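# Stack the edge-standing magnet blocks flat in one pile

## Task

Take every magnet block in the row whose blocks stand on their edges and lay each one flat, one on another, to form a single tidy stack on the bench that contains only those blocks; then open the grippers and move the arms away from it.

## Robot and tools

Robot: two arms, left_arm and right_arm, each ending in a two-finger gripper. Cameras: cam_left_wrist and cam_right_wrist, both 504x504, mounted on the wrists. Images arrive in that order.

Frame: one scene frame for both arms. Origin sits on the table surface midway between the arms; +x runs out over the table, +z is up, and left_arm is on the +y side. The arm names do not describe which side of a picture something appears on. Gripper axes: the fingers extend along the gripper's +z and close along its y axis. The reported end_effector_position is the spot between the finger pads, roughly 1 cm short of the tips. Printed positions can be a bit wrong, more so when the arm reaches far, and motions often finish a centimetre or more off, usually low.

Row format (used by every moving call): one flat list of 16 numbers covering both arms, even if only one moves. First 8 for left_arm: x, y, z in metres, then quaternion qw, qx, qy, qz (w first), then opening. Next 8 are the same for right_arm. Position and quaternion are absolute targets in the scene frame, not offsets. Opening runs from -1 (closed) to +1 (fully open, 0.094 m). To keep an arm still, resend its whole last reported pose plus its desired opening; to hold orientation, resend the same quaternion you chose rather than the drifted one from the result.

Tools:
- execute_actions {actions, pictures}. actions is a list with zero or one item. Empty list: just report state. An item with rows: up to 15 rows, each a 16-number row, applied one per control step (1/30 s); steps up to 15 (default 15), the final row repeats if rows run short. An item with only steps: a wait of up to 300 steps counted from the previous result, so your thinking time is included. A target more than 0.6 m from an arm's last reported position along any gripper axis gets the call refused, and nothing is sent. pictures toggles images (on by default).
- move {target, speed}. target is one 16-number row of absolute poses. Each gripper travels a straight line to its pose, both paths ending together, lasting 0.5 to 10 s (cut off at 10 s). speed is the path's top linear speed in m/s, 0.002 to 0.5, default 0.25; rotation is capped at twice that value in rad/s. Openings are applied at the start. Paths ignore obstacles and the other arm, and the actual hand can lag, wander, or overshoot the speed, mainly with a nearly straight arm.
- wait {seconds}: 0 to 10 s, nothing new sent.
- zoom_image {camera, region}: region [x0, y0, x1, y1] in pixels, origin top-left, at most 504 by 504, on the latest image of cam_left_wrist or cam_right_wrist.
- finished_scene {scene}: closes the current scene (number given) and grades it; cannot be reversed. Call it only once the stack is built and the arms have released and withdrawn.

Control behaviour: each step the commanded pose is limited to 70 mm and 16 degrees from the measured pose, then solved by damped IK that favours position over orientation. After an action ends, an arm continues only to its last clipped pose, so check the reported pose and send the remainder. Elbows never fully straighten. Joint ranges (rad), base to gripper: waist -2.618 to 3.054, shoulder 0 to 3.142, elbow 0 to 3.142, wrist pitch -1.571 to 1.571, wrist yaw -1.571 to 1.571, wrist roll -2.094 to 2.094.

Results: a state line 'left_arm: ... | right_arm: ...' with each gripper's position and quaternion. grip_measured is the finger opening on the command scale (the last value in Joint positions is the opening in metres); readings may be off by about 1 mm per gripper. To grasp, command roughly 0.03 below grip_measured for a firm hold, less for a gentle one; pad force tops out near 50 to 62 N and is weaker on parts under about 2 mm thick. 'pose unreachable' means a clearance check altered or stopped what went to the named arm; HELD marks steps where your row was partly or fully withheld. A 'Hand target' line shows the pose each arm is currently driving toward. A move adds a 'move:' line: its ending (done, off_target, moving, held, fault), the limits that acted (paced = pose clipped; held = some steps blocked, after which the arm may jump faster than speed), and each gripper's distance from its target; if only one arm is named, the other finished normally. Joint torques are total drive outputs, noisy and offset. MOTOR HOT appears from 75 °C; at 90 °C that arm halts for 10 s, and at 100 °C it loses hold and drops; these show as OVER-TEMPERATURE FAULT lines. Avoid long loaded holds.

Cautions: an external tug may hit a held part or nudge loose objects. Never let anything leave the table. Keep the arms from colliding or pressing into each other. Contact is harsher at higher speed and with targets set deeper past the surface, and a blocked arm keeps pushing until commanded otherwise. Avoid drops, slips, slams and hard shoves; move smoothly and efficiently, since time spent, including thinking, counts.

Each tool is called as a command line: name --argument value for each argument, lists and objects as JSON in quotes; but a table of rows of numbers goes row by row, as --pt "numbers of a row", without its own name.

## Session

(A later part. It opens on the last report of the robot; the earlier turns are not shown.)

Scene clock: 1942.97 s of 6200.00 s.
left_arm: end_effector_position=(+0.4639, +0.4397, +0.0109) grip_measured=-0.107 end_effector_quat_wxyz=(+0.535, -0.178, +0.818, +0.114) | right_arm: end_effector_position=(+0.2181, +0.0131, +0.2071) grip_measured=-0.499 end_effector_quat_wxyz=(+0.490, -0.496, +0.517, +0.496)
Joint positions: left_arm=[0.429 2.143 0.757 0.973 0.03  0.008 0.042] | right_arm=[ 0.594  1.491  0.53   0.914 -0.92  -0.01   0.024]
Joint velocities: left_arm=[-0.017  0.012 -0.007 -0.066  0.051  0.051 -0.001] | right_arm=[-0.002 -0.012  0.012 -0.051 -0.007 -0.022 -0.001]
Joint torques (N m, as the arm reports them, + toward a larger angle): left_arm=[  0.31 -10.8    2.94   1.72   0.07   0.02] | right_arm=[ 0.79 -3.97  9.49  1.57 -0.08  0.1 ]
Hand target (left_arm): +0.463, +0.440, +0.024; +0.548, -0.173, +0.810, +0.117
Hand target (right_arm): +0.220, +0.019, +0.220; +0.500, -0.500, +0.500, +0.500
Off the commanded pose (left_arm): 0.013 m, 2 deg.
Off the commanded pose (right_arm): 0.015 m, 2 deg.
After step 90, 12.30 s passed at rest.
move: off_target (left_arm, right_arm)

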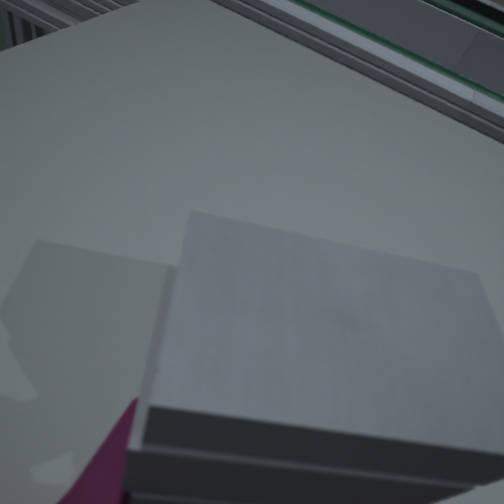

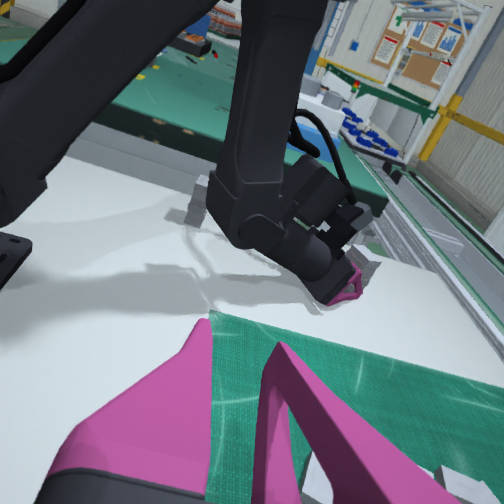

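execute_actions --actions '[]'

Scene clock: 1957.57 s of 6200.00 s.
left_arm: end_effector_position=(+0.4639, +0.4397, +0.0109) grip_measured=-0.107 end_effector_quat_wxyz=(+0.535, -0.178, +0.818, +0.114) | right_arm: end_effector_position=(+0.2181, +0.0131, +0.2071) grip_measured=-0.499 end_effector_quat_wxyz=(+0.490, -0.496, +0.517, +0.496)
Joint positions: left_arm=[0.429 2.143 0.757 0.973 0.03  0.008 0.042] | right_arm=[ 0.594  1.491  0.53   0.914 -0.92  -0.01   0.024]
Joint velocities: left_arm=[ 0.017 -0.007 -0.012  0.007  0.095  0.022  0.   ] | right_arm=[ 0.007 -0.002  0.007 -0.022 -0.066 -0.022  0.001]
Joint torques (N m, as the arm reports them, + toward a larger angle): left_arm=[  0.34 -10.79   2.96   1.73   0.09   0.01] | right_arm=[ 0.71 -3.98  9.51  1.58 -0.09  0.1 ]
Hand target (left_arm): +0.463, +0.440, +0.024; +0.548, -0.173, +0.810, +0.117
Hand target (right_arm): +0.220, +0.019, +0.220; +0.500, -0.500, +0.500, +0.500
Off the commanded pose (left_arm): 0.013 m, 2 deg.
Off the commanded pose (right_arm): 0.015 m, 2 deg.
Steps of this call (steps 1 to 90: nothing new was sent; then 11.60 s passed at rest). Readings (end_effector_position):
1: left_arm (+0.4639, +0.4397, +0.0109) | right_arm (+0.2181, +0.0131, +0.2071)
2: left_arm (+0.4639, +0.4397, +0.0109) | right_arm (+0.2181, +0.0131, +0.2071)
4: left_arm (+0.4639, +0.4397, +0.0109) | right_arm (+0.2181, +0.0131, +0.2071)
8: left_arm (+0.4639, +0.4397, +0.0109) | right_arm (+0.2181, +0.0131, +0.2071)
90: the state above

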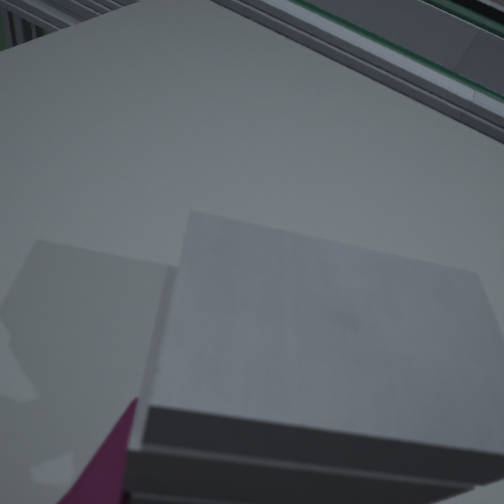

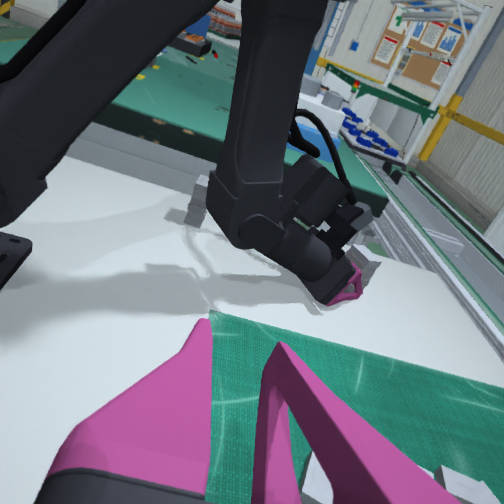

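move --target '[0.418,0.419,0.022,0.5478,-0.1731,0.8104,0.1164,-0.14,0.22,0.02,0.22,0.5,-0.5,0.5,0.5,-0.5]' --speed 0.04

Scene clock: 1961.27 s of 6200.00 s.
left_arm: end_effector_position=(+0.4197, +0.4177, +0.0100) grip_measured=-0.107 end_effector_quat_wxyz=(+0.535, -0.178, +0.818, +0.114) | right_arm: end_effector_position=(+0.2181, +0.0131, +0.2071) grip_measured=-0.499 end_effector_quat_wxyz=(+0.490, -0.496, +0.517, +0.496)
Joint positions: left_arm=[0.429 2.062 0.546 1.102 0.032 0.009 0.042] | right_arm=[ 0.594  1.491  0.53   0.914 -0.92  -0.01   0.024]
Joint velocities: left_arm=[ 0.007 -0.002 -0.007 -0.007  0.095 -0.066  0.001] | right_arm=[ 0.002  0.002  0.002  0.037  0.007 -0.051 -0.001]
Joint torques (N m, as the arm reports them, + toward a larger angle): left_arm=[ 0.77 -9.42  2.1   1.76  0.13  0.04] | right_arm=[ 0.8  -3.97  9.55  1.57 -0.1   0.1 ]
Hand target (left_arm): +0.418, +0.419, +0.022; +0.548, -0.173, +0.810, +0.116
Hand target (right_arm): +0.220, +0.019, +0.220; +0.500, -0.500, +0.500, +0.500
Off the commanded pose (left_arm): 0.012 m, 2 deg.
Off the commanded pose (right_arm): 0.015 m, 2 deg.
move: off_target (left_arm, right_arm)

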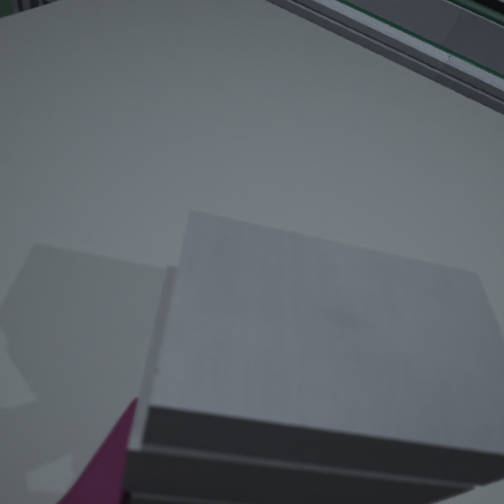

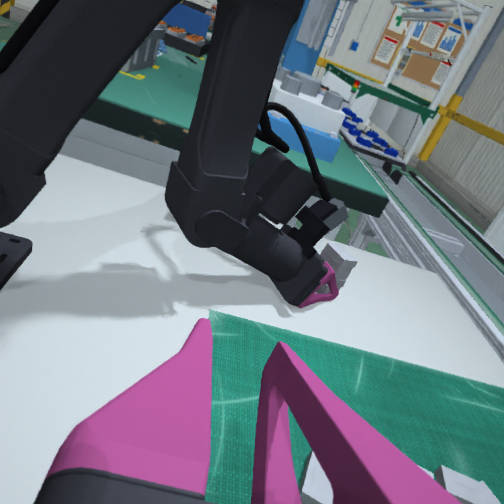

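move --target '[0.400,0.411,0.021,0.5478,-0.1731,0.8104,0.1164,-0.14,0.22,0.02,0.22,0.5,-0.5,0.5,0.5,-0.5]' --speed 0.04

Scene clock: 1965.07 s of 6200.00 s.
left_arm: end_effector_position=(+0.4024, +0.4087, +0.0098) grip_measured=-0.107 end_effector_quat_wxyz=(+0.535, -0.177, +0.818, +0.113) | right_arm: end_effector_position=(+0.2181, +0.0131, +0.2071) grip_measured=-0.499 end_effector_quat_wxyz=(+0.490, -0.496, +0.517, +0.496)
Joint positions: left_arm=[0.429 2.035 0.464 1.158 0.034 0.01  0.042] | right_arm=[ 0.594  1.491  0.53   0.914 -0.92  -0.01   0.024]
Joint velocities: left_arm=[ 0.017  0.002  0.007  0.022 -0.007  0.022 -0.   ] | right_arm=[-0.002 -0.002 -0.002  0.022  0.022 -0.022 -0.   ]
Joint torques (N m, as the arm reports them, + toward a larger angle): left_arm=[ 1.13 -8.74  1.74  1.77  0.13  0.04] | right_arm=[ 0.82 -3.92  9.49  1.55 -0.1   0.09]
Hand target (left_arm): +0.400, +0.411, +0.021; +0.548, -0.173, +0.810, +0.116
Hand target (right_arm): +0.220, +0.019, +0.220; +0.500, -0.500, +0.500, +0.500
Off the commanded pose (left_arm): 0.012 m, 2 deg.
Off the commanded pose (right_arm): 0.015 m, 2 deg.
move: off_target (left_arm, right_arm)

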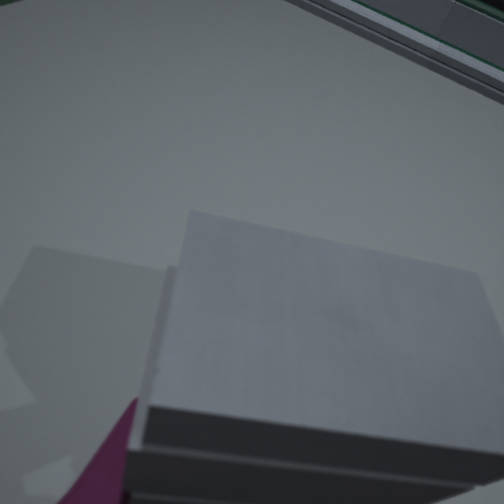

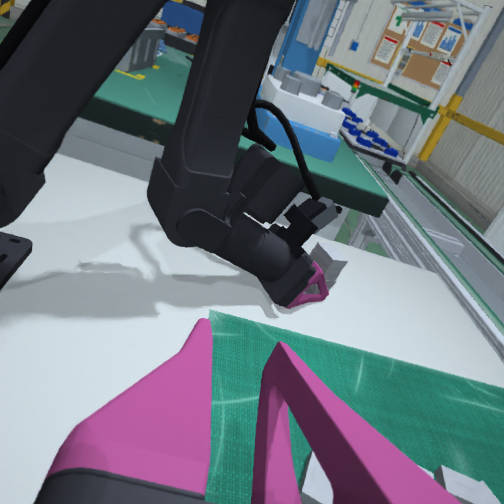

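execute_actions --actions '[{"rows":[[0.400,0.411,0.021,0.5478,-0.1731,0.8104,0.1164,0.0,0.22,0.02,0.22,0.5,-0.5,0.5,0.5,-0.5],[0.400,0.411,0.021,0.5478,-0.1731,0.8104,0.1164,0.3,0.22,0.02,0.22,0.5,-0.5,0.5,0.5,-0.5]],"steps":15}]' --pictures false

move --target '[0.33,0.378,0.06,0.5478,-0.1731,0.8104,0.1164,0.3,0.22,0.02,0.22,0.5,-0.5,0.5,0.5,-0.5]' --speed 0.08

Scene clock: 1970.23 s of 6200.00 s.
left_arm: end_effector_position=(+0.4028, +0.4077, +0.0098) grip_measured=+0.297 end_effector_quat_wxyz=(+0.536, -0.175, +0.819, +0.111) | right_arm: end_effector_position=(+0.2181, +0.0131, +0.2071) grip_measured=-0.499 end_effector_quat_wxyz=(+0.490, -0.496, +0.517, +0.496)
Joint positions: left_arm=[0.429 2.035 0.464 1.158 0.04  0.012 0.061] | right_arm=[ 0.594  1.491  0.53   0.914 -0.92  -0.01   0.024]
Joint velocities: left_arm=[-0.007 -0.007 -0.002  0.022 -0.037  0.037 -0.001] | right_arm=[-0.022  0.012 -0.002 -0.007  0.007  0.037  0.   ]
Joint torques (N m, as the arm reports them, + toward a larger angle): left_arm=[ 1.17 -8.66  1.74  1.76  0.08  0.02] | right_arm=[ 0.72 -3.96  9.44  1.54 -0.06  0.08]
Hand target (left_arm): +0.400, +0.411, +0.021; +0.548, -0.173, +0.810, +0.116
Hand target (right_arm): +0.220, +0.019, +0.220; +0.500, -0.500, +0.500, +0.500
Off the commanded pose (left_arm): 0.012 m, 2 deg.
Off the commanded pose (right_arm): 0.015 m, 2 deg.
Steps of this call (steps 1 to 90: nothing new was sent; then 1.67 s passed at rest; steps 91 to 105: all 15 steps of this action). Readings (end_effector_position):
91: left_arm (+0.4025, +0.4086, +0.0098) | right_arm (+0.2181, +0.0131, +0.2071)
92: left_arm (+0.4026, +0.4082, +0.0098) | right_arm (+0.2181, +0.0131, +0.2071)
94: left_arm (+0.4027, +0.4079, +0.0098) | right_arm (+0.2181, +0.0131, +0.2071)
98: left_arm (+0.4028, +0.4077, +0.0098) | right_arm (+0.2181, +0.0131, +0.2071)
105: the state above

Scene clock: 1972.23 s of 6200.00 s.
left_arm: end_effector_position=(+0.3315, +0.3760, +0.0543) grip_measured=+0.298 end_effector_quat_wxyz=(+0.539, -0.176, +0.816, +0.112) | right_arm: end_effector_position=(+0.2181, +0.0131, +0.2071) grip_measured=-0.499 end_effector_quat_wxyz=(+0.490, -0.496, +0.517, +0.496)
Joint positions: left_arm=[0.442 1.559 0.166 0.989 0.05  0.015 0.061] | right_arm=[ 0.594  1.491  0.53   0.914 -0.92  -0.01   0.024]
Joint velocities: left_arm=[ 0.017 -0.002  0.007 -0.051 -0.007 -0.037 -0.001] | right_arm=[ 0.012  0.007 -0.007  0.007  0.037 -0.066  0.001]
Joint torques (N m, as the arm reports them, + toward a larger angle): left_arm=[ 1.07 -5.33  3.66  1.62  0.11  0.05] | right_arm=[ 0.78 -3.97  9.56  1.56 -0.09  0.13]
Hand target (left_arm): +0.330, +0.378, +0.061; +0.548, -0.173, +0.810, +0.116
Hand target (right_arm): +0.220, +0.019, +0.220; +0.500, -0.500, +0.500, +0.500
Off the commanded pose (left_arm): 0.006 m, 1 deg.
Off the commanded pose (right_arm): 0.015 m, 2 deg.
move: off_target (right_arm)

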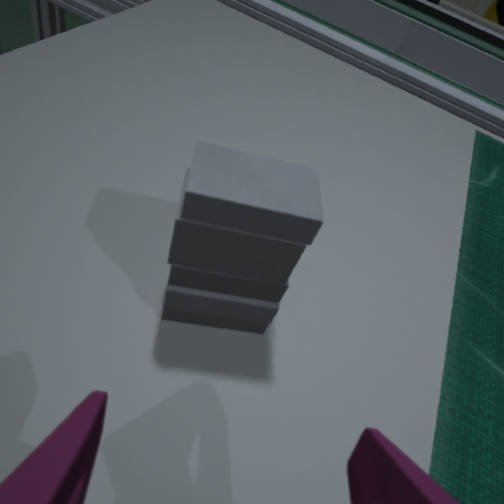

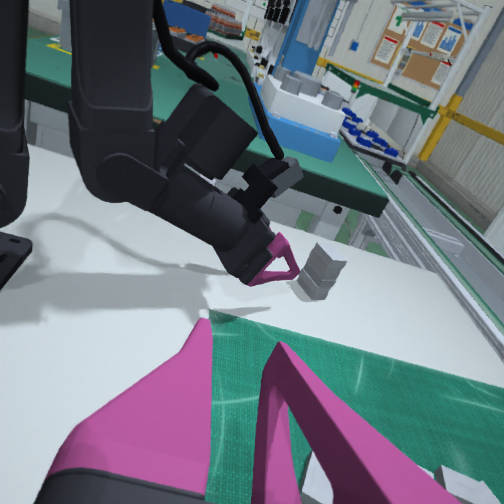

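zoom_image --camera "cam_left_wrist" --region '[140,120,350,350]'

Region (140, 120, 350, 350) of cam_left_wrist's 504x504 image, scaled by 2.191, with more detail than that image has; it fills the left 460 columns of this view, and the rest is white.

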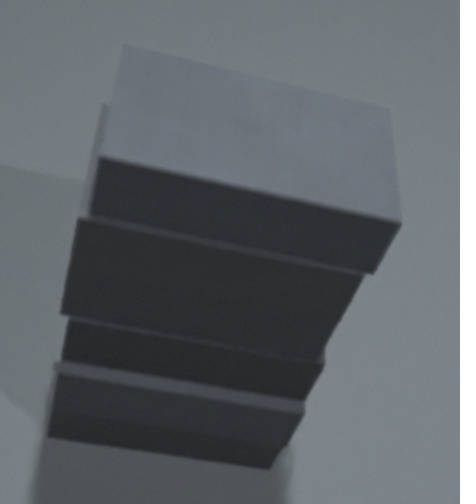

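move --target '[0.33,0.378,0.15,0,-0.2164,0.9763,0,0.3,0.22,0.02,0.22,0.5,-0.5,0.5,0.5,-0.5]' --speed 0.2

move --target '[0.41,0.415,0.135,0,-0.2164,0.9763,0,0.3,0.22,0.02,0.22,0.5,-0.5,0.5,0.5,-0.5]' --speed 0.15

Scene clock: 1987.77 s of 6200.00 s.
left_arm: end_effector_position=(+0.3232, +0.3769, +0.1451) grip_measured=+0.298 end_effector_quat_wxyz=(-0.009, -0.218, +0.976, +0.001) | right_arm: end_effector_position=(+0.2181, +0.0131, +0.2071) grip_measured=-0.499 end_effector_quat_wxyz=(+0.490, -0.496, +0.517, +0.496)
Joint positions: left_arm=[ 0.427  1.853  1.697 -1.432 -0.005  0.018  0.061] | right_arm=[ 0.594  1.491  0.53   0.914 -0.92  -0.01   0.024]
Joint velocities: left_arm=[-0.032  0.012 -0.012 -0.022 -0.007 -0.022 -0.   ] | right_arm=[-0.007 -0.002  0.002  0.022 -0.051  0.022 -0.   ]
Joint torques (N m, as the arm reports them, + toward a larger angle): left_arm=[-1.09 -7.69  8.49  0.15 -0.11 -0.08] | right_arm=[ 0.83 -3.96  9.56  1.55 -0.08  0.1 ]
Hand target (left_arm): +0.327, +0.377, +0.152; -0.001, -0.215, +0.977, +0.008
Hand target (right_arm): +0.220, +0.019, +0.220; +0.500, -0.500, +0.500, +0.500
Off the commanded pose (left_arm): 0.009 m, 1 deg.
Off the commanded pose (right_arm): 0.015 m, 2 deg.
After step 90, 8.97 s passed at rest.
move: off_target (right_arm)

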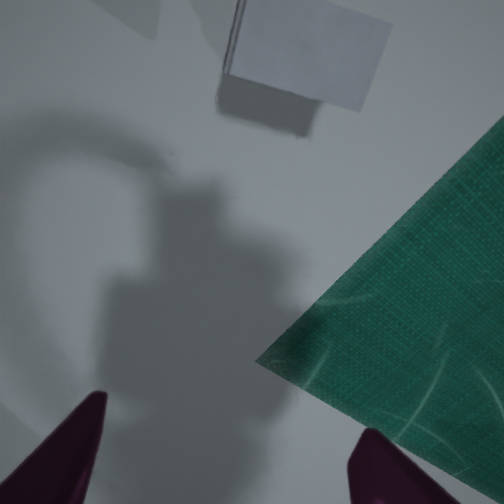

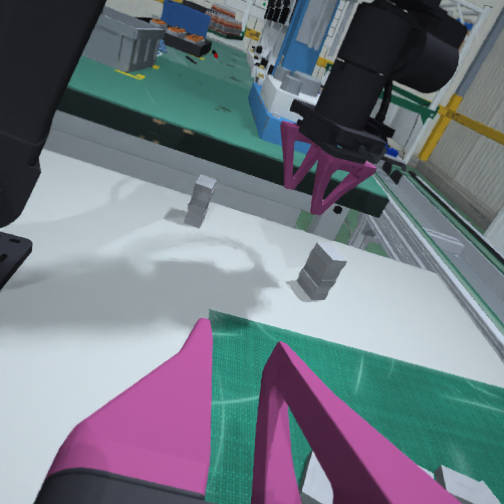

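Scene clock: 1989.03 s of 6200.00 s.
left_arm: end_effector_position=(+0.4052, +0.4171, +0.1236) grip_measured=+0.298 end_effector_quat_wxyz=(-0.012, -0.218, +0.976, -0.000) | right_arm: end_effector_position=(+0.2181, +0.0131, +0.2071) grip_measured=-0.499 end_effector_quat_wxyz=(+0.490, -0.496, +0.517, +0.496)
Joint positions: left_arm=[ 0.427  2.277  2.246 -1.563 -0.005  0.018  0.061] | right_arm=[ 0.594  1.491  0.53   0.914 -0.92  -0.01   0.024]
Joint velocities: left_arm=[-0.012 -0.022  0.002 -0.037 -0.022  0.051  0.   ] | right_arm=[-0.007 -0.017  0.007  0.022 -0.007 -0.037  0.   ]
Joint torques (N m, as the arm reports them, + toward a larger angle): left_arm=[ -0.65 -11.42   8.31   0.12   0.05  -0.07] | right_arm=[ 0.79 -3.88  9.53  1.55 -0.07  0.1 ]
Hand target (left_arm): +0.409, +0.415, +0.134; +0.000, -0.216, +0.976, -0.000
Hand target (right_arm): +0.220, +0.019, +0.220; +0.500, -0.500, +0.500, +0.500
Off the commanded pose (left_arm): 0.013 m, 1 deg.
Off the commanded pose (right_arm): 0.015 m, 2 deg.
move: off_target (left_arm, right_arm)

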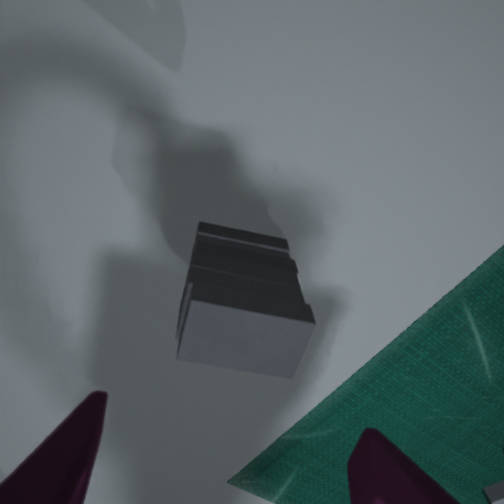

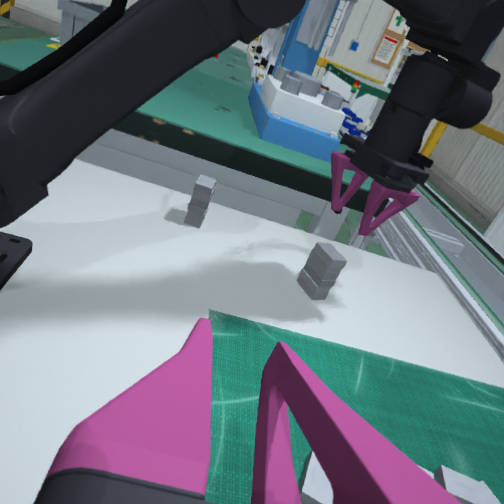

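move --target '[0.404,0.401,0.125,0,-0.2164,0.9763,0,0.6,0.22,0.02,0.22,0.5,-0.5,0.5,0.5,-0.5]' --speed 0.08

Scene clock: 2020.67 s of 6200.00 s.
left_arm: end_effector_position=(+0.3977, +0.4031, +0.1128) grip_measured=+0.597 end_effector_quat_wxyz=(-0.026, -0.217, +0.976, -0.003) | right_arm: end_effector_position=(+0.2181, +0.0131, +0.2071) grip_measured=-0.499 end_effector_quat_wxyz=(+0.490, -0.496, +0.517, +0.496)
Joint positions: left_arm=[ 0.405  2.233  2.129 -1.519 -0.005 -0.004  0.075] | right_arm=[ 0.594  1.491  0.53   0.914 -0.92  -0.01   0.024]
Joint velocities: left_arm=[ 0.007 -0.007 -0.012 -0.051 -0.007 -0.095 -0.   ] | right_arm=[-0.002  0.022  0.017 -0.007 -0.051 -0.051  0.001]
Joint torques (N m, as the arm reports them, + toward a larger angle): left_arm=[ -0.87 -13.22   5.6    0.37   0.05  -0.1 ] | right_arm=[ 0.75 -4.02  9.59  1.57 -0.09  0.13]
Hand target (left_arm): +0.404, +0.401, +0.125; -0.000, -0.216, +0.976, -0.000
Hand target (right_arm): +0.220, +0.019, +0.220; +0.500, -0.500, +0.500, +0.500
Off the commanded pose (left_arm): 0.014 m, 3 deg.
Off the commanded pose (right_arm): 0.015 m, 2 deg.
After step 90, 27.73 s passed at rest.
move: off_target (left_arm, right_arm)

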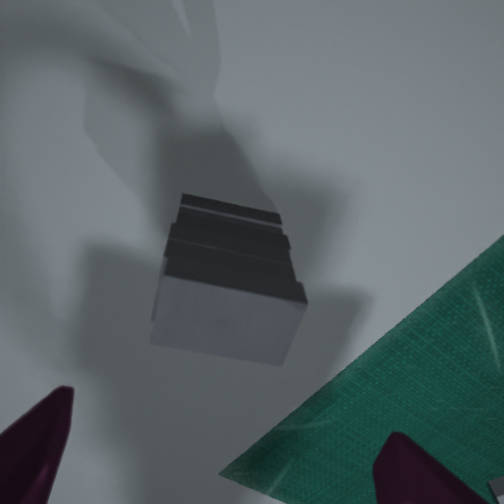

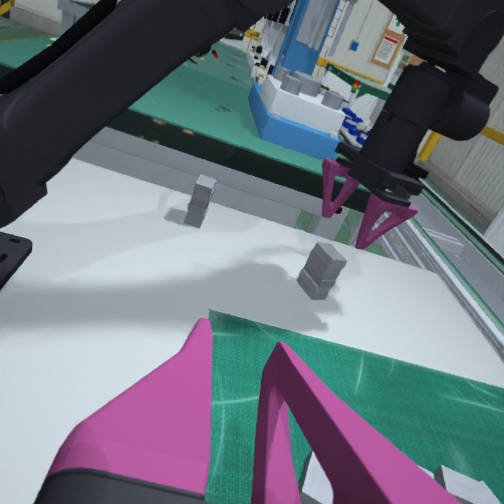

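move --target '[0.404,0.404,0.075,0.0256,-0.2122,0.9769,0.0056,0.6,0.22,0.02,0.22,0.5,-0.5,0.5,0.5,-0.5]' --speed 0.05

Scene clock: 2030.27 s of 6200.00 s.
left_arm: end_effector_position=(+0.3973, +0.4029, +0.0609) grip_measured=+0.597 end_effector_quat_wxyz=(-0.003, -0.216, +0.976, +0.002) | right_arm: end_effector_position=(+0.2181, +0.0131, +0.2071) grip_measured=-0.499 end_effector_quat_wxyz=(+0.490, -0.496, +0.517, +0.496)
Joint positions: left_arm=[ 0.405  2.171  1.823 -1.227 -0.005 -0.002  0.075] | right_arm=[ 0.594  1.491  0.53   0.914 -0.92  -0.01   0.024]
Joint velocities: left_arm=[-0.022  0.012 -0.017 -0.007  0.022 -0.037 -0.001] | right_arm=[-0.002 -0.027 -0.022  0.022  0.007 -0.037  0.001]
Joint torques (N m, as the arm reports them, + toward a larger angle): left_arm=[ -0.25 -13.01   5.74   0.43   0.07   0.05] | right_arm=[ 0.74 -3.99  9.48  1.56 -0.11  0.09]
Hand target (left_arm): +0.404, +0.404, +0.075; +0.026, -0.213, +0.977, +0.005
Hand target (right_arm): +0.220, +0.019, +0.220; +0.500, -0.500, +0.500, +0.500
Off the commanded pose (left_arm): 0.016 m, 3 deg.
Off the commanded pose (right_arm): 0.015 m, 2 deg.
After step 90, 5.00 s passed at rest.
move: off_target (left_arm, right_arm)

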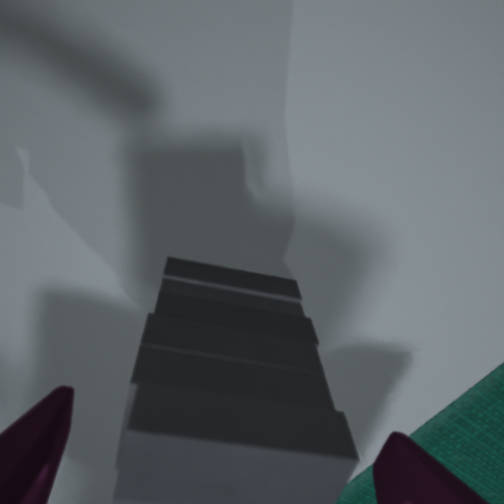

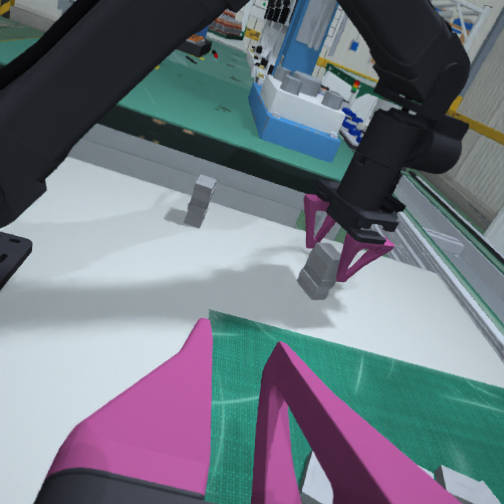

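move --target '[0.404,0.404,0.040,0.0256,-0.2122,0.9769,0.0056,0.6,0.22,0.02,0.22,0.5,-0.5,0.5,0.5,-0.5]' --speed 0.03

Scene clock: 2046.37 s of 6200.00 s.
left_arm: end_effector_position=(+0.3975, +0.4030, +0.0337) grip_measured=+0.597 end_effector_quat_wxyz=(+0.007, -0.216, +0.976, +0.004) | right_arm: end_effector_position=(+0.2181, +0.0131, +0.2071) grip_measured=-0.499 end_effector_quat_wxyz=(+0.490, -0.496, +0.517, +0.496)
Joint positions: left_arm=[ 0.405  2.171  1.713 -1.099 -0.005 -0.002  0.075] | right_arm=[ 0.594  1.491  0.53   0.914 -0.92  -0.01   0.024]
Joint velocities: left_arm=[-0.007 -0.012 -0.002 -0.022 -0.051 -0.007 -0.001] | right_arm=[-0.012  0.007 -0.007 -0.066 -0.037 -0.007 -0.   ]
Joint torques (N m, as the arm reports them, + toward a larger angle): left_arm=[ -0.25 -11.46   5.71   0.49   0.06   0.02] | right_arm=[ 0.85 -3.95  9.54  1.57 -0.07  0.11]
Hand target (left_arm): +0.404, +0.404, +0.040; +0.025, -0.213, +0.977, +0.005
Hand target (right_arm): +0.220, +0.019, +0.220; +0.500, -0.500, +0.500, +0.500
Off the commanded pose (left_arm): 0.009 m, 2 deg.
Off the commanded pose (right_arm): 0.015 m, 2 deg.
After step 90, 11.73 s passed at rest.
move: off_target (right_arm)

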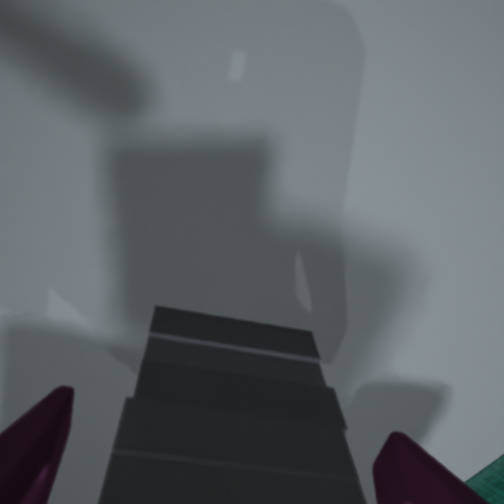

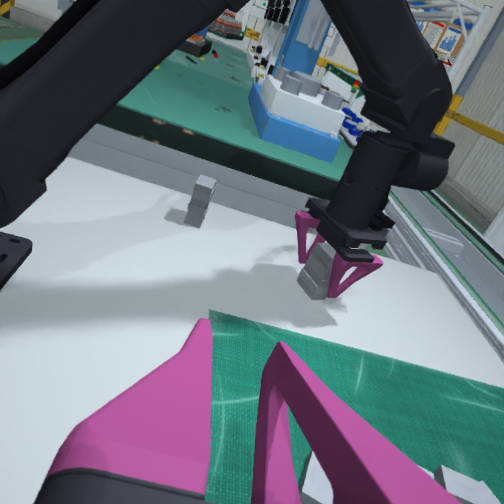

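move --target '[0.404,0.404,0.025,0.0256,-0.2122,0.9769,0.0056,0.6,0.22,0.02,0.22,0.5,-0.5,0.5,0.5,-0.5]' --speed 0.015

Scene clock: 2050.33 s of 6200.00 s.
left_arm: end_effector_position=(+0.3985, +0.4035, +0.0243) grip_measured=+0.597 end_effector_quat_wxyz=(+0.013, -0.216, +0.976, +0.006) | right_arm: end_effector_position=(+0.2181, +0.0131, +0.2071) grip_measured=-0.499 end_effector_quat_wxyz=(+0.490, -0.496, +0.517, +0.496)
Joint positions: left_arm=[ 0.405  2.171  1.675 -1.046 -0.005 -0.002  0.075] | right_arm=[ 0.594  1.491  0.53   0.914 -0.92  -0.01   0.024]
Joint velocities: left_arm=[ 0.017  0.007  0.002 -0.022 -0.051 -0.037 -0.   ] | right_arm=[-0.002 -0.002 -0.007  0.037  0.066 -0.007 -0.   ]
Joint torques (N m, as the arm reports them, + toward a larger angle): left_arm=[ -0.28 -10.39   5.56   0.47   0.04   0.03] | right_arm=[ 0.79 -3.9   9.58  1.56 -0.08  0.09]
Hand target (left_arm): +0.404, +0.404, +0.025; +0.026, -0.212, +0.977, +0.005
Hand target (right_arm): +0.220, +0.019, +0.220; +0.500, -0.500, +0.500, +0.500
Off the commanded pose (left_arm): 0.006 m, 1 deg.
Off the commanded pose (right_arm): 0.015 m, 2 deg.
move: off_target (right_arm)

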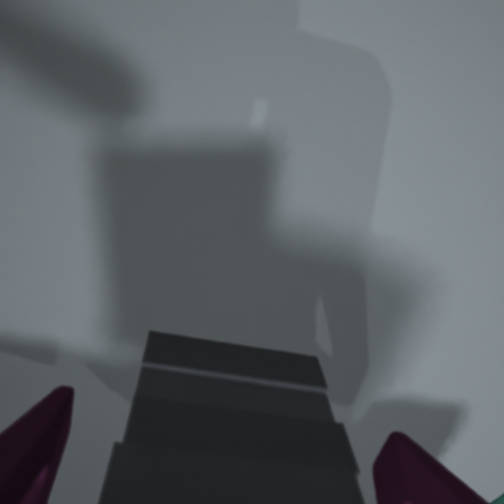

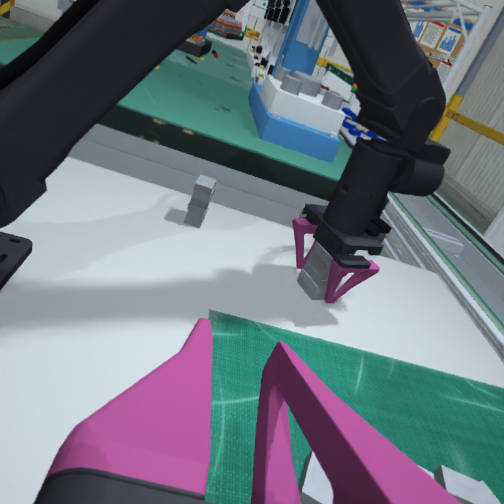

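move --target '[0.404,0.404,0.018,0.0256,-0.2122,0.9769,0.0056,0.6,0.22,0.02,0.22,0.5,-0.5,0.5,0.5,-0.5]' --speed 0.01

zoom_image --camera "cam_right_wrist" --region '[270,190,410,320]'

Scene clock: 2056.43 s of 6200.00 s.
left_arm: end_effector_position=(+0.3994, +0.4039, +0.0202) grip_measured=+0.597 end_effector_quat_wxyz=(+0.017, -0.216, +0.976, +0.007) | right_arm: end_effector_position=(+0.2181, +0.0131, +0.2071) grip_measured=-0.499 end_effector_quat_wxyz=(+0.490, -0.496, +0.517, +0.496)
Joint positions: left_arm=[ 0.405  2.171  1.658 -1.021 -0.005 -0.002  0.075] | right_arm=[ 0.594  1.491  0.53   0.914 -0.92  -0.01   0.024]
Joint velocities: left_arm=[-0.007  0.007 -0.002  0.051  0.007  0.066 -0.001] | right_arm=[-0.007 -0.012  0.012  0.007 -0.007 -0.007  0.   ]
Joint torques (N m, as the arm reports them, + toward a larger angle): left_arm=[-0.19 -9.72  5.58  0.52  0.05  0.05] | right_arm=[ 0.74 -3.93  9.4   1.56 -0.08  0.11]
Hand target (left_arm): +0.404, +0.404, +0.018; +0.025, -0.212, +0.977, +0.005
Hand target (right_arm): +0.220, +0.019, +0.220; +0.500, -0.500, +0.500, +0.500
Off the commanded pose (left_arm): 0.005 m, 1 deg.
Off the commanded pose (right_arm): 0.015 m, 2 deg.
After step 90, 0.80 s passed at rest.
move: off_target (right_arm)

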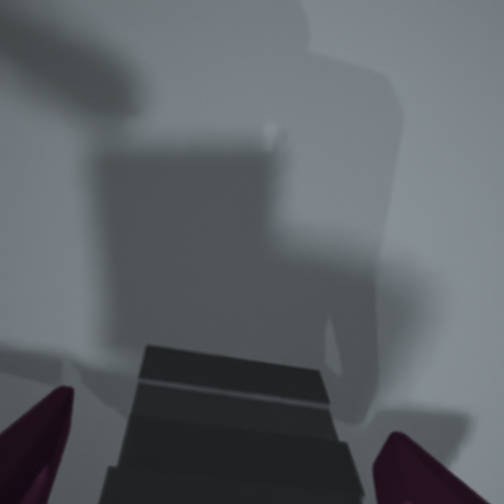

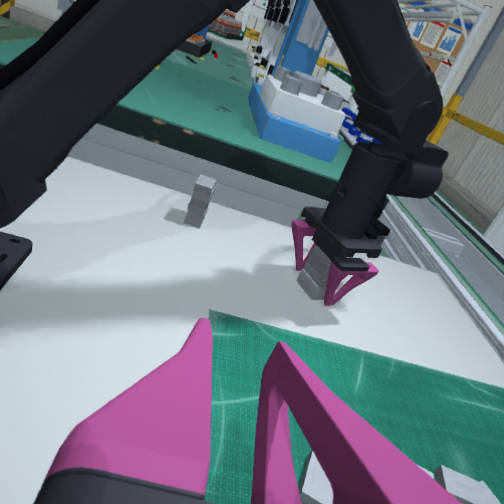

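Region (270, 190, 410, 320) of cam_right_wrist's 504x504 image, scaled by 3.600, with more detail than that image has; it fills the top 468 rows of this view, and the rest is white.

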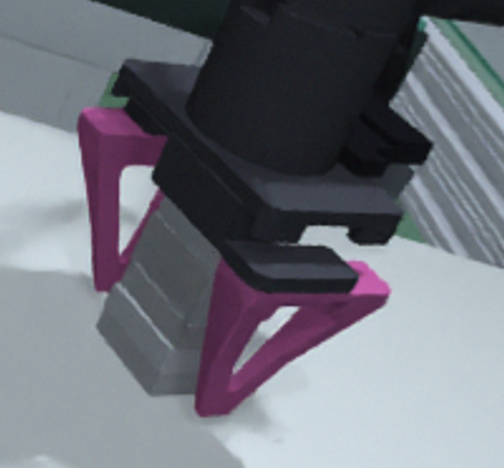

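move --target '[0.404,0.404,0.012,0.0256,-0.2122,0.9769,0.0056,0.6,0.22,0.02,0.22,0.5,-0.5,0.5,0.5,-0.5]' --speed 0.01

zoom_image --camera "cam_right_wrist" --region '[270,190,410,320]'

Scene clock: 2064.93 s of 6200.00 s.
left_arm: end_effector_position=(+0.3997, +0.4041, +0.0126) grip_measured=+0.597 end_effector_quat_wxyz=(+0.016, -0.216, +0.976, +0.006) | right_arm: end_effector_position=(+0.2181, +0.0131, +0.2071) grip_measured=-0.499 end_effector_quat_wxyz=(+0.490, -0.496, +0.517, +0.496)
Joint positions: left_arm=[ 0.405  2.183  1.647 -1.    -0.005 -0.002  0.075] | right_arm=[ 0.594  1.491  0.53   0.914 -0.92  -0.01   0.024]
Joint velocities: left_arm=[-0.017 -0.002  0.012  0.007 -0.007 -0.007 -0.001] | right_arm=[ 0.007  0.022  0.007 -0.007 -0.066 -0.081  0.   ]
Joint torques (N m, as the arm reports them, + toward a larger angle): left_arm=[ -0.28 -10.31   5.3    0.51   0.06   0.02] | right_arm=[ 0.84 -3.98  9.49  1.57 -0.09  0.09]
Hand target (left_arm): +0.404, +0.404, +0.012; +0.026, -0.212, +0.977, +0.006
Hand target (right_arm): +0.220, +0.019, +0.220; +0.500, -0.500, +0.500, +0.500
Off the commanded pose (left_arm): 0.004 m, 1 deg.
Off the commanded pose (right_arm): 0.015 m, 2 deg.
After step 90, 3.20 s passed at rest.
move: off_target (right_arm)

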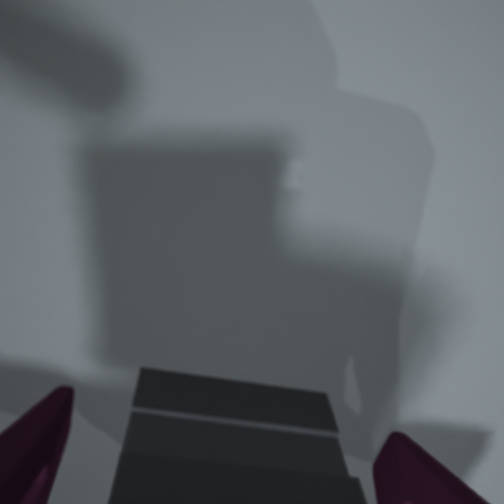

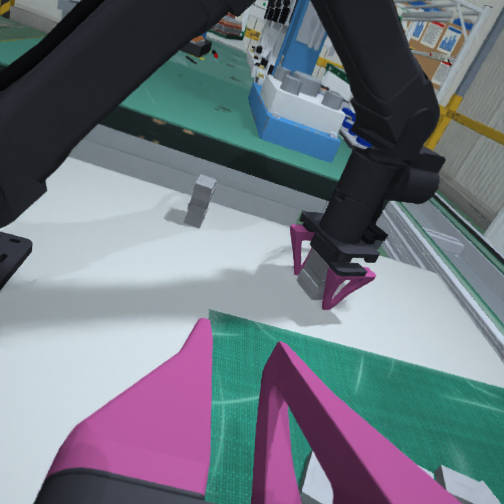

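Region (270, 190, 410, 320) of cam_right_wrist's 504x504 image, scaled by 3.600, with more detail than that image has; it fills the top 468 rows of this view, and the rest is white.

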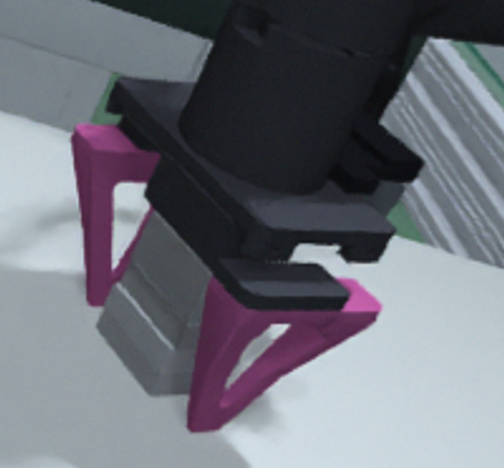

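execute_actions --actions '[{"rows":[[0.404,0.404,0.012,0.0256,-0.2122,0.9769,0.0056,0.5,0.22,0.02,0.22,0.5,-0.5,0.5,0.5,-0.5],[0.404,0.404,0.012,0.0256,-0.2122,0.9769,0.0056,0.4,0.22,0.02,0.22,0.5,-0.5,0.5,0.5,-0.5],[0.404,0.404,0.012,0.0256,-0.2122,0.9769,0.0056,0.3,0.22,0.02,0.22,0.5,-0.5,0.5,0.5,-0.5],[0.404,0.404,0.012,0.0256,-0.2122,0.9769,0.0056,0.22,0.22,0.02,0.22,0.5,-0.5,0.5,0.5,-0.5],[0.404,0.404,0.012,0.0256,-0.2122,0.9769,0.0056,0.15,0.22,0.02,0.22,0.5,-0.5,0.5,0.5,-0.5],[0.404,0.404,0.012,0.0256,-0.2122,0.9769,0.0056,0.10,0.22,0.02,0.22,0.5,-0.5,0.5,0.5,-0.5],[0.404,0.404,0.012,0.0256,-0.2122,0.9769,0.0056,0.06,0.22,0.02,0.22,0.5,-0.5,0.5,0.5,-0.5],[0.404,0.404,0.012,0.0256,-0.2122,0.9769,0.0056,0.03,0.22,0.02,0.22,0.5,-0.5,0.5,0.5,-0.5],[0.404,0.404,0.012,0.0256,-0.2122,0.9769,0.0056,0.0,0.22,0.02,0.22,0.5,-0.5,0.5,0.5,-0.5]],"steps":15}]'

Scene clock: 2073.17 s of 6200.00 s.
left_arm: end_effector_position=(+0.3998, +0.4047, +0.0126) grip_measured=+0.003 end_effector_quat_wxyz=(+0.016, -0.216, +0.976, +0.008) | right_arm: end_effector_position=(+0.2181, +0.0131, +0.2071) grip_measured=-0.499 end_effector_quat_wxyz=(+0.490, -0.496, +0.517, +0.496)
Joint positions: left_arm=[ 0.405  2.183  1.647 -0.999 -0.008 -0.001  0.047] | right_arm=[ 0.594  1.491  0.53   0.914 -0.92  -0.01   0.024]
Joint velocities: left_arm=[-0.017 -0.002  0.017  0.11   0.037  0.022 -0.001] | right_arm=[-0.027  0.007  0.002 -0.037  0.051 -0.037 -0.   ]
Joint torques (N m, as the arm reports them, + toward a larger angle): left_arm=[ -0.33 -10.34   5.39   0.49   0.09   0.04] | right_arm=[ 0.7  -4.07  9.49  1.56 -0.1   0.11]
Hand target (left_arm): +0.404, +0.404, +0.012; +0.025, -0.212, +0.977, +0.006
Hand target (right_arm): +0.220, +0.019, +0.220; +0.500, -0.500, +0.500, +0.500
Off the commanded pose (left_arm): 0.004 m, 1 deg.
Off the commanded pose (right_arm): 0.015 m, 2 deg.
Steps of this call (steps 1 to 90: nothing new was sent; then 4.73 s passed at rest; steps 91 to 105: all 15 steps of this action). Readings (end_effector_position):
91: left_arm (+0.3998, +0.4041, +0.0126) | right_arm (+0.2181, +0.0131, +0.2071)
92: left_arm (+0.3998, +0.4041, +0.0126) | right_arm (+0.2181, +0.0131, +0.2071)
94: left_arm (+0.3998, +0.4041, +0.0126) | right_arm (+0.2181, +0.0131, +0.2071)
98: left_arm (+0.3998, +0.4041, +0.0126) | right_arm (+0.2181, +0.0131, +0.2071)
105: the state above

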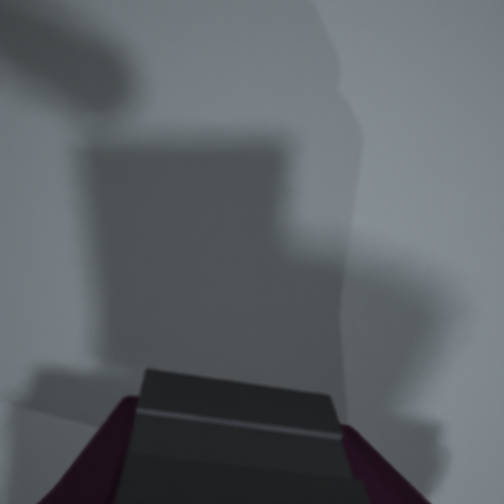

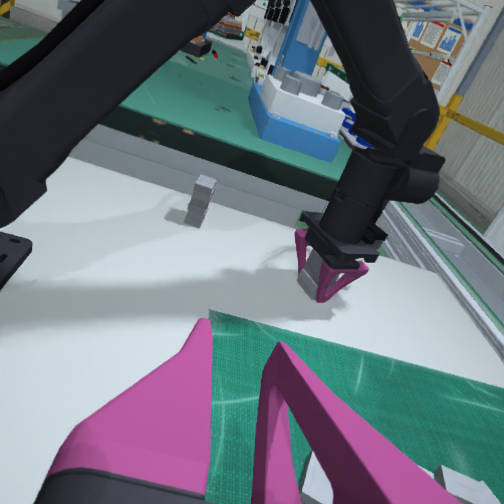

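execute_actions --actions '[{"rows":[[0.404,0.404,0.012,0.0256,-0.2122,0.9769,0.0056,-0.02,0.22,0.02,0.22,0.5,-0.5,0.5,0.5,-0.5],[0.404,0.404,0.012,0.0256,-0.2122,0.9769,0.0056,-0.04,0.22,0.02,0.22,0.5,-0.5,0.5,0.5,-0.5],[0.404,0.404,0.012,0.0256,-0.2122,0.9769,0.0056,-0.06,0.22,0.02,0.22,0.5,-0.5,0.5,0.5,-0.5],[0.404,0.404,0.012,0.0256,-0.2122,0.9769,0.0056,-0.075,0.22,0.02,0.22,0.5,-0.5,0.5,0.5,-0.5],[0.404,0.404,0.012,0.0256,-0.2122,0.9769,0.0056,-0.09,0.22,0.02,0.22,0.5,-0.5,0.5,0.5,-0.5],[0.404,0.404,0.012,0.0256,-0.2122,0.9769,0.0056,-0.10,0.22,0.02,0.22,0.5,-0.5,0.5,0.5,-0.5],[0.404,0.404,0.012,0.0256,-0.2122,0.9769,0.0056,-0.11,0.22,0.02,0.22,0.5,-0.5,0.5,0.5,-0.5],[0.404,0.404,0.012,0.0256,-0.2122,0.9769,0.0056,-0.12,0.22,0.02,0.22,0.5,-0.5,0.5,0.5,-0.5],[0.404,0.404,0.012,0.0256,-0.2122,0.9769,0.0056,-0.13,0.22,0.02,0.22,0.5,-0.5,0.5,0.5,-0.5],[0.404,0.404,0.012,0.0256,-0.2122,0.9769,0.0056,-0.14,0.22,0.02,0.22,0.5,-0.5,0.5,0.5,-0.5]],"steps":15}]'

Scene clock: 2078.40 s of 6200.00 s.
left_arm: end_effector_position=(+0.3996, +0.4052, +0.0126) grip_measured=-0.108 end_effector_quat_wxyz=(+0.016, -0.216, +0.976, +0.009) | right_arm: end_effector_position=(+0.2181, +0.0131, +0.2071) grip_measured=-0.499 end_effector_quat_wxyz=(+0.490, -0.496, +0.517, +0.496)
Joint positions: left_arm=[ 0.405  2.183  1.647 -0.998 -0.011 -0.001  0.042] | right_arm=[ 0.594  1.491  0.53   0.914 -0.92  -0.01   0.024]
Joint velocities: left_arm=[-0.002 -0.022  0.002 -0.007 -0.007  0.007 -0.   ] | right_arm=[-0.002 -0.002  0.002 -0.022 -0.022  0.066 -0.001]
Joint torques (N m, as the arm reports them, + toward a larger angle): left_arm=[ -0.32 -10.34   5.35   0.5    0.11   0.04] | right_arm=[ 0.76 -4.04  9.53  1.57 -0.1   0.09]
Hand target (left_arm): +0.404, +0.404, +0.012; +0.025, -0.212, +0.977, +0.005
Hand target (right_arm): +0.220, +0.019, +0.220; +0.500, -0.500, +0.500, +0.500
Off the commanded pose (left_arm): 0.005 m, 1 deg.
Off the commanded pose (right_arm): 0.015 m, 2 deg.
Steps of this call (steps 1 to 90: nothing new was sent; then 1.73 s passed at rest; steps 91 to 105: all 15 steps of this action). Readings (end_effector_position):
91: left_arm (+0.3997, +0.4047, +0.0126) | right_arm (+0.2181, +0.0131, +0.2071)
92: left_arm (+0.3996, +0.4049, +0.0126) | right_arm (+0.2181, +0.0131, +0.2071)
94: left_arm (+0.3996, +0.4051, +0.0126) | right_arm (+0.2181, +0.0131, +0.2071)
98: left_arm (+0.3996, +0.4052, +0.0126) | right_arm (+0.2181, +0.0131, +0.2071)
105: the state above

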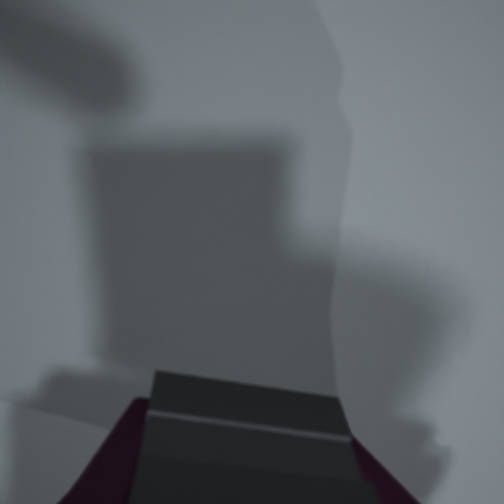

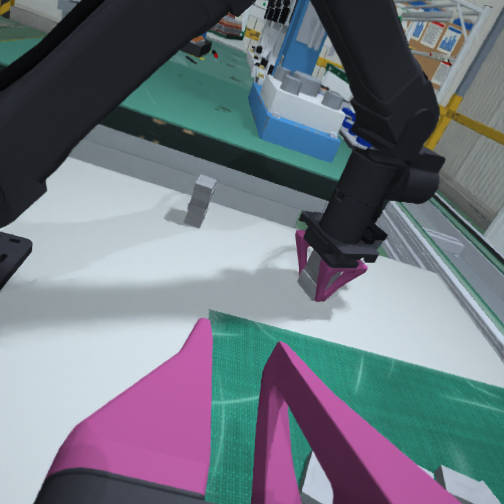

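execute_actions --actions '[{"rows":[[0.404,0.404,0.012,0.0256,-0.2122,0.9769,0.0056,-0.09,0.22,0.02,0.22,0.5,-0.5,0.5,0.5,-0.5],[0.404,0.404,0.012,0.0256,-0.2122,0.9769,0.0056,-0.05,0.22,0.02,0.22,0.5,-0.5,0.5,0.5,-0.5],[0.404,0.404,0.012,0.0256,-0.2122,0.9769,0.0056,0.05,0.22,0.02,0.22,0.5,-0.5,0.5,0.5,-0.5],[0.404,0.404,0.012,0.0256,-0.2122,0.9769,0.0056,0.4,0.22,0.02,0.22,0.5,-0.5,0.5,0.5,-0.5]],"steps":12}]' --pictures false

move --target '[0.404,0.404,0.115,0.0256,-0.2122,0.9769,0.0056,0.4,0.22,0.02,0.22,0.5,-0.5,0.5,0.5,-0.5]' --speed 0.08

Scene clock: 2084.60 s of 6200.00 s.
left_arm: end_effector_position=(+0.3999, +0.4047, +0.0126) grip_measured=+0.398 end_effector_quat_wxyz=(+0.017, -0.216, +0.976, +0.008) | right_arm: end_effector_position=(+0.2181, +0.0131, +0.2071) grip_measured=-0.499 end_effector_quat_wxyz=(+0.490, -0.496, +0.517, +0.496)
Joint positions: left_arm=[ 0.405  2.183  1.647 -0.998 -0.008 -0.001  0.066] | right_arm=[ 0.594  1.491  0.53   0.914 -0.92  -0.01   0.024]
Joint velocities: left_arm=[-0.002  0.017  0.002  0.007  0.022  0.007 -0.   ] | right_arm=[-0.007 -0.007 -0.012 -0.022  0.022  0.022  0.   ]
Joint torques (N m, as the arm reports them, + toward a larger angle): left_arm=[ -0.28 -10.26   5.33   0.49   0.07   0.02] | right_arm=[ 0.77 -3.99  9.54  1.57 -0.09  0.12]
Hand target (left_arm): +0.404, +0.404, +0.012; +0.025, -0.212, +0.977, +0.005
Hand target (right_arm): +0.220, +0.019, +0.220; +0.500, -0.500, +0.500, +0.500
Off the commanded pose (left_arm): 0.004 m, 1 deg.
Off the commanded pose (right_arm): 0.015 m, 2 deg.
Steps of this call (steps 1 to 90: nothing new was sent; then 2.80 s passed at rest; steps 91 to 102: all 12 steps of this action). Readings (end_effector_position):
91: left_arm (+0.3996, +0.4052, +0.0126) | right_arm (+0.2181, +0.0131, +0.2071)
92: left_arm (+0.3996, +0.4051, +0.0126) | right_arm (+0.2181, +0.0131, +0.2071)
94: left_arm (+0.3998, +0.4049, +0.0126) | right_arm (+0.2181, +0.0131, +0.2071)
98: left_arm (+0.3998, +0.4047, +0.0126) | right_arm (+0.2181, +0.0131, +0.2071)
102: the state above

Scene clock: 2086.67 s of 6200.00 s.
left_arm: end_effector_position=(+0.3987, +0.4041, +0.0950) grip_measured=+0.398 end_effector_quat_wxyz=(+0.001, -0.216, +0.976, +0.004) | right_arm: end_effector_position=(+0.2181, +0.0131, +0.2071) grip_measured=-0.499 end_effector_quat_wxyz=(+0.490, -0.496, +0.517, +0.496)
Joint positions: left_arm=[ 0.405  2.162  1.945 -1.349 -0.008 -0.001  0.066] | right_arm=[ 0.594  1.491  0.53   0.914 -0.92  -0.01   0.024]
Joint velocities: left_arm=[-0.007 -0.012 -0.027  0.037 -0.022 -0.037 -0.   ] | right_arm=[-0.017 -0.012  0.007  0.007 -0.095 -0.022  0.001]
Joint torques (N m, as the arm reports them, + toward a larger angle): left_arm=[ -0.3  -12.64   8.48   0.17   0.07   0.01] | right_arm=[ 0.77 -3.94  9.54  1.57 -0.11  0.1 ]
Hand target (left_arm): +0.403, +0.404, +0.115; +0.026, -0.212, +0.977, +0.006
Hand target (right_arm): +0.220, +0.019, +0.220; +0.500, -0.500, +0.500, +0.500
Off the commanded pose (left_arm): 0.021 m, 3 deg.
Off the commanded pose (right_arm): 0.015 m, 2 deg.
move: off_target (left_arm, right_arm)

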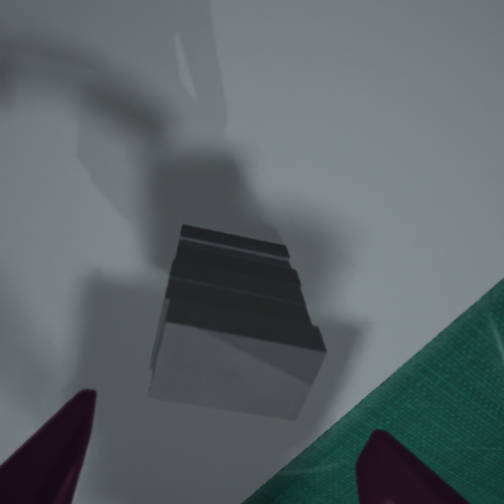

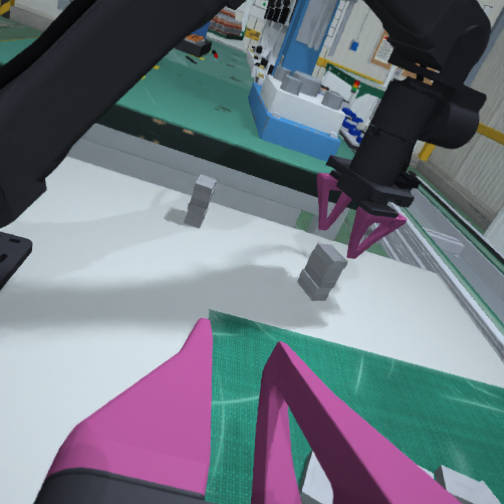

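move --target '[0.404,0.404,0.12,0.0221,-0.8408,0.5408,-0.0141,0.2,0.22,0.02,0.22,0.5,-0.5,0.5,0.5,-0.5]' --speed 0.4

Scene clock: 2101.80 s of 6200.00 s.
left_arm: end_effector_position=(+0.4028, +0.4024, +0.1011) grip_measured=+0.202 end_effector_quat_wxyz=(-0.005, +0.839, -0.543, +0.009) | right_arm: end_effector_position=(+0.2181, +0.0131, +0.2071) grip_measured=-0.499 end_effector_quat_wxyz=(+0.490, -0.496, +0.517, +0.496)
Joint positions: left_arm=[ 0.405  2.162  1.969 -1.36   0.011 -1.558  0.056] | right_arm=[ 0.594  1.491  0.53   0.914 -0.92  -0.01   0.024]
Joint velocities: left_arm=[ 0.002  0.012  0.002 -0.037 -0.051 -0.066 -0.001] | right_arm=[ 0.002  0.012 -0.002 -0.037  0.037  0.037  0.001]
Joint torques (N m, as the arm reports them, + toward a larger angle): left_arm=[ -0.23 -12.45   8.43   0.06  -0.09  -0.03] | right_arm=[ 0.75 -3.97  9.5   1.55 -0.06  0.11]
Hand target (left_arm): +0.404, +0.404, +0.120; -0.022, +0.841, -0.540, +0.015
Hand target (right_arm): +0.220, +0.019, +0.220; +0.500, -0.500, +0.500, +0.500
Off the commanded pose (left_arm): 0.019 m, 2 deg.
Off the commanded pose (right_arm): 0.015 m, 2 deg.
After step 90, 9.50 s passed at rest.
move: off_target (left_arm, right_arm)

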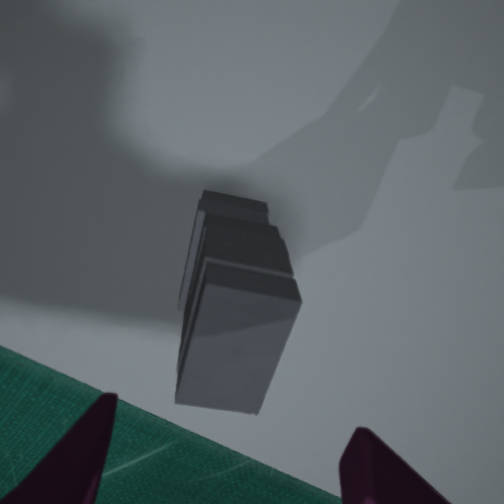

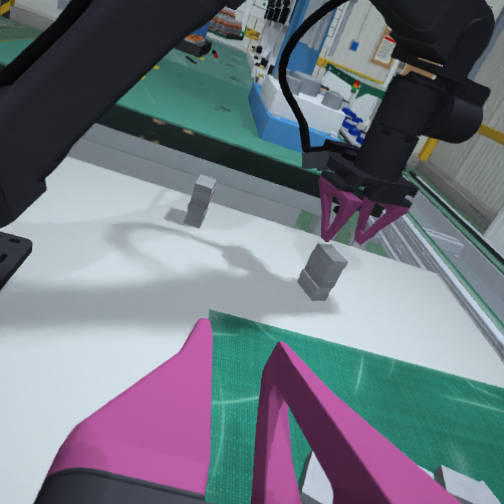

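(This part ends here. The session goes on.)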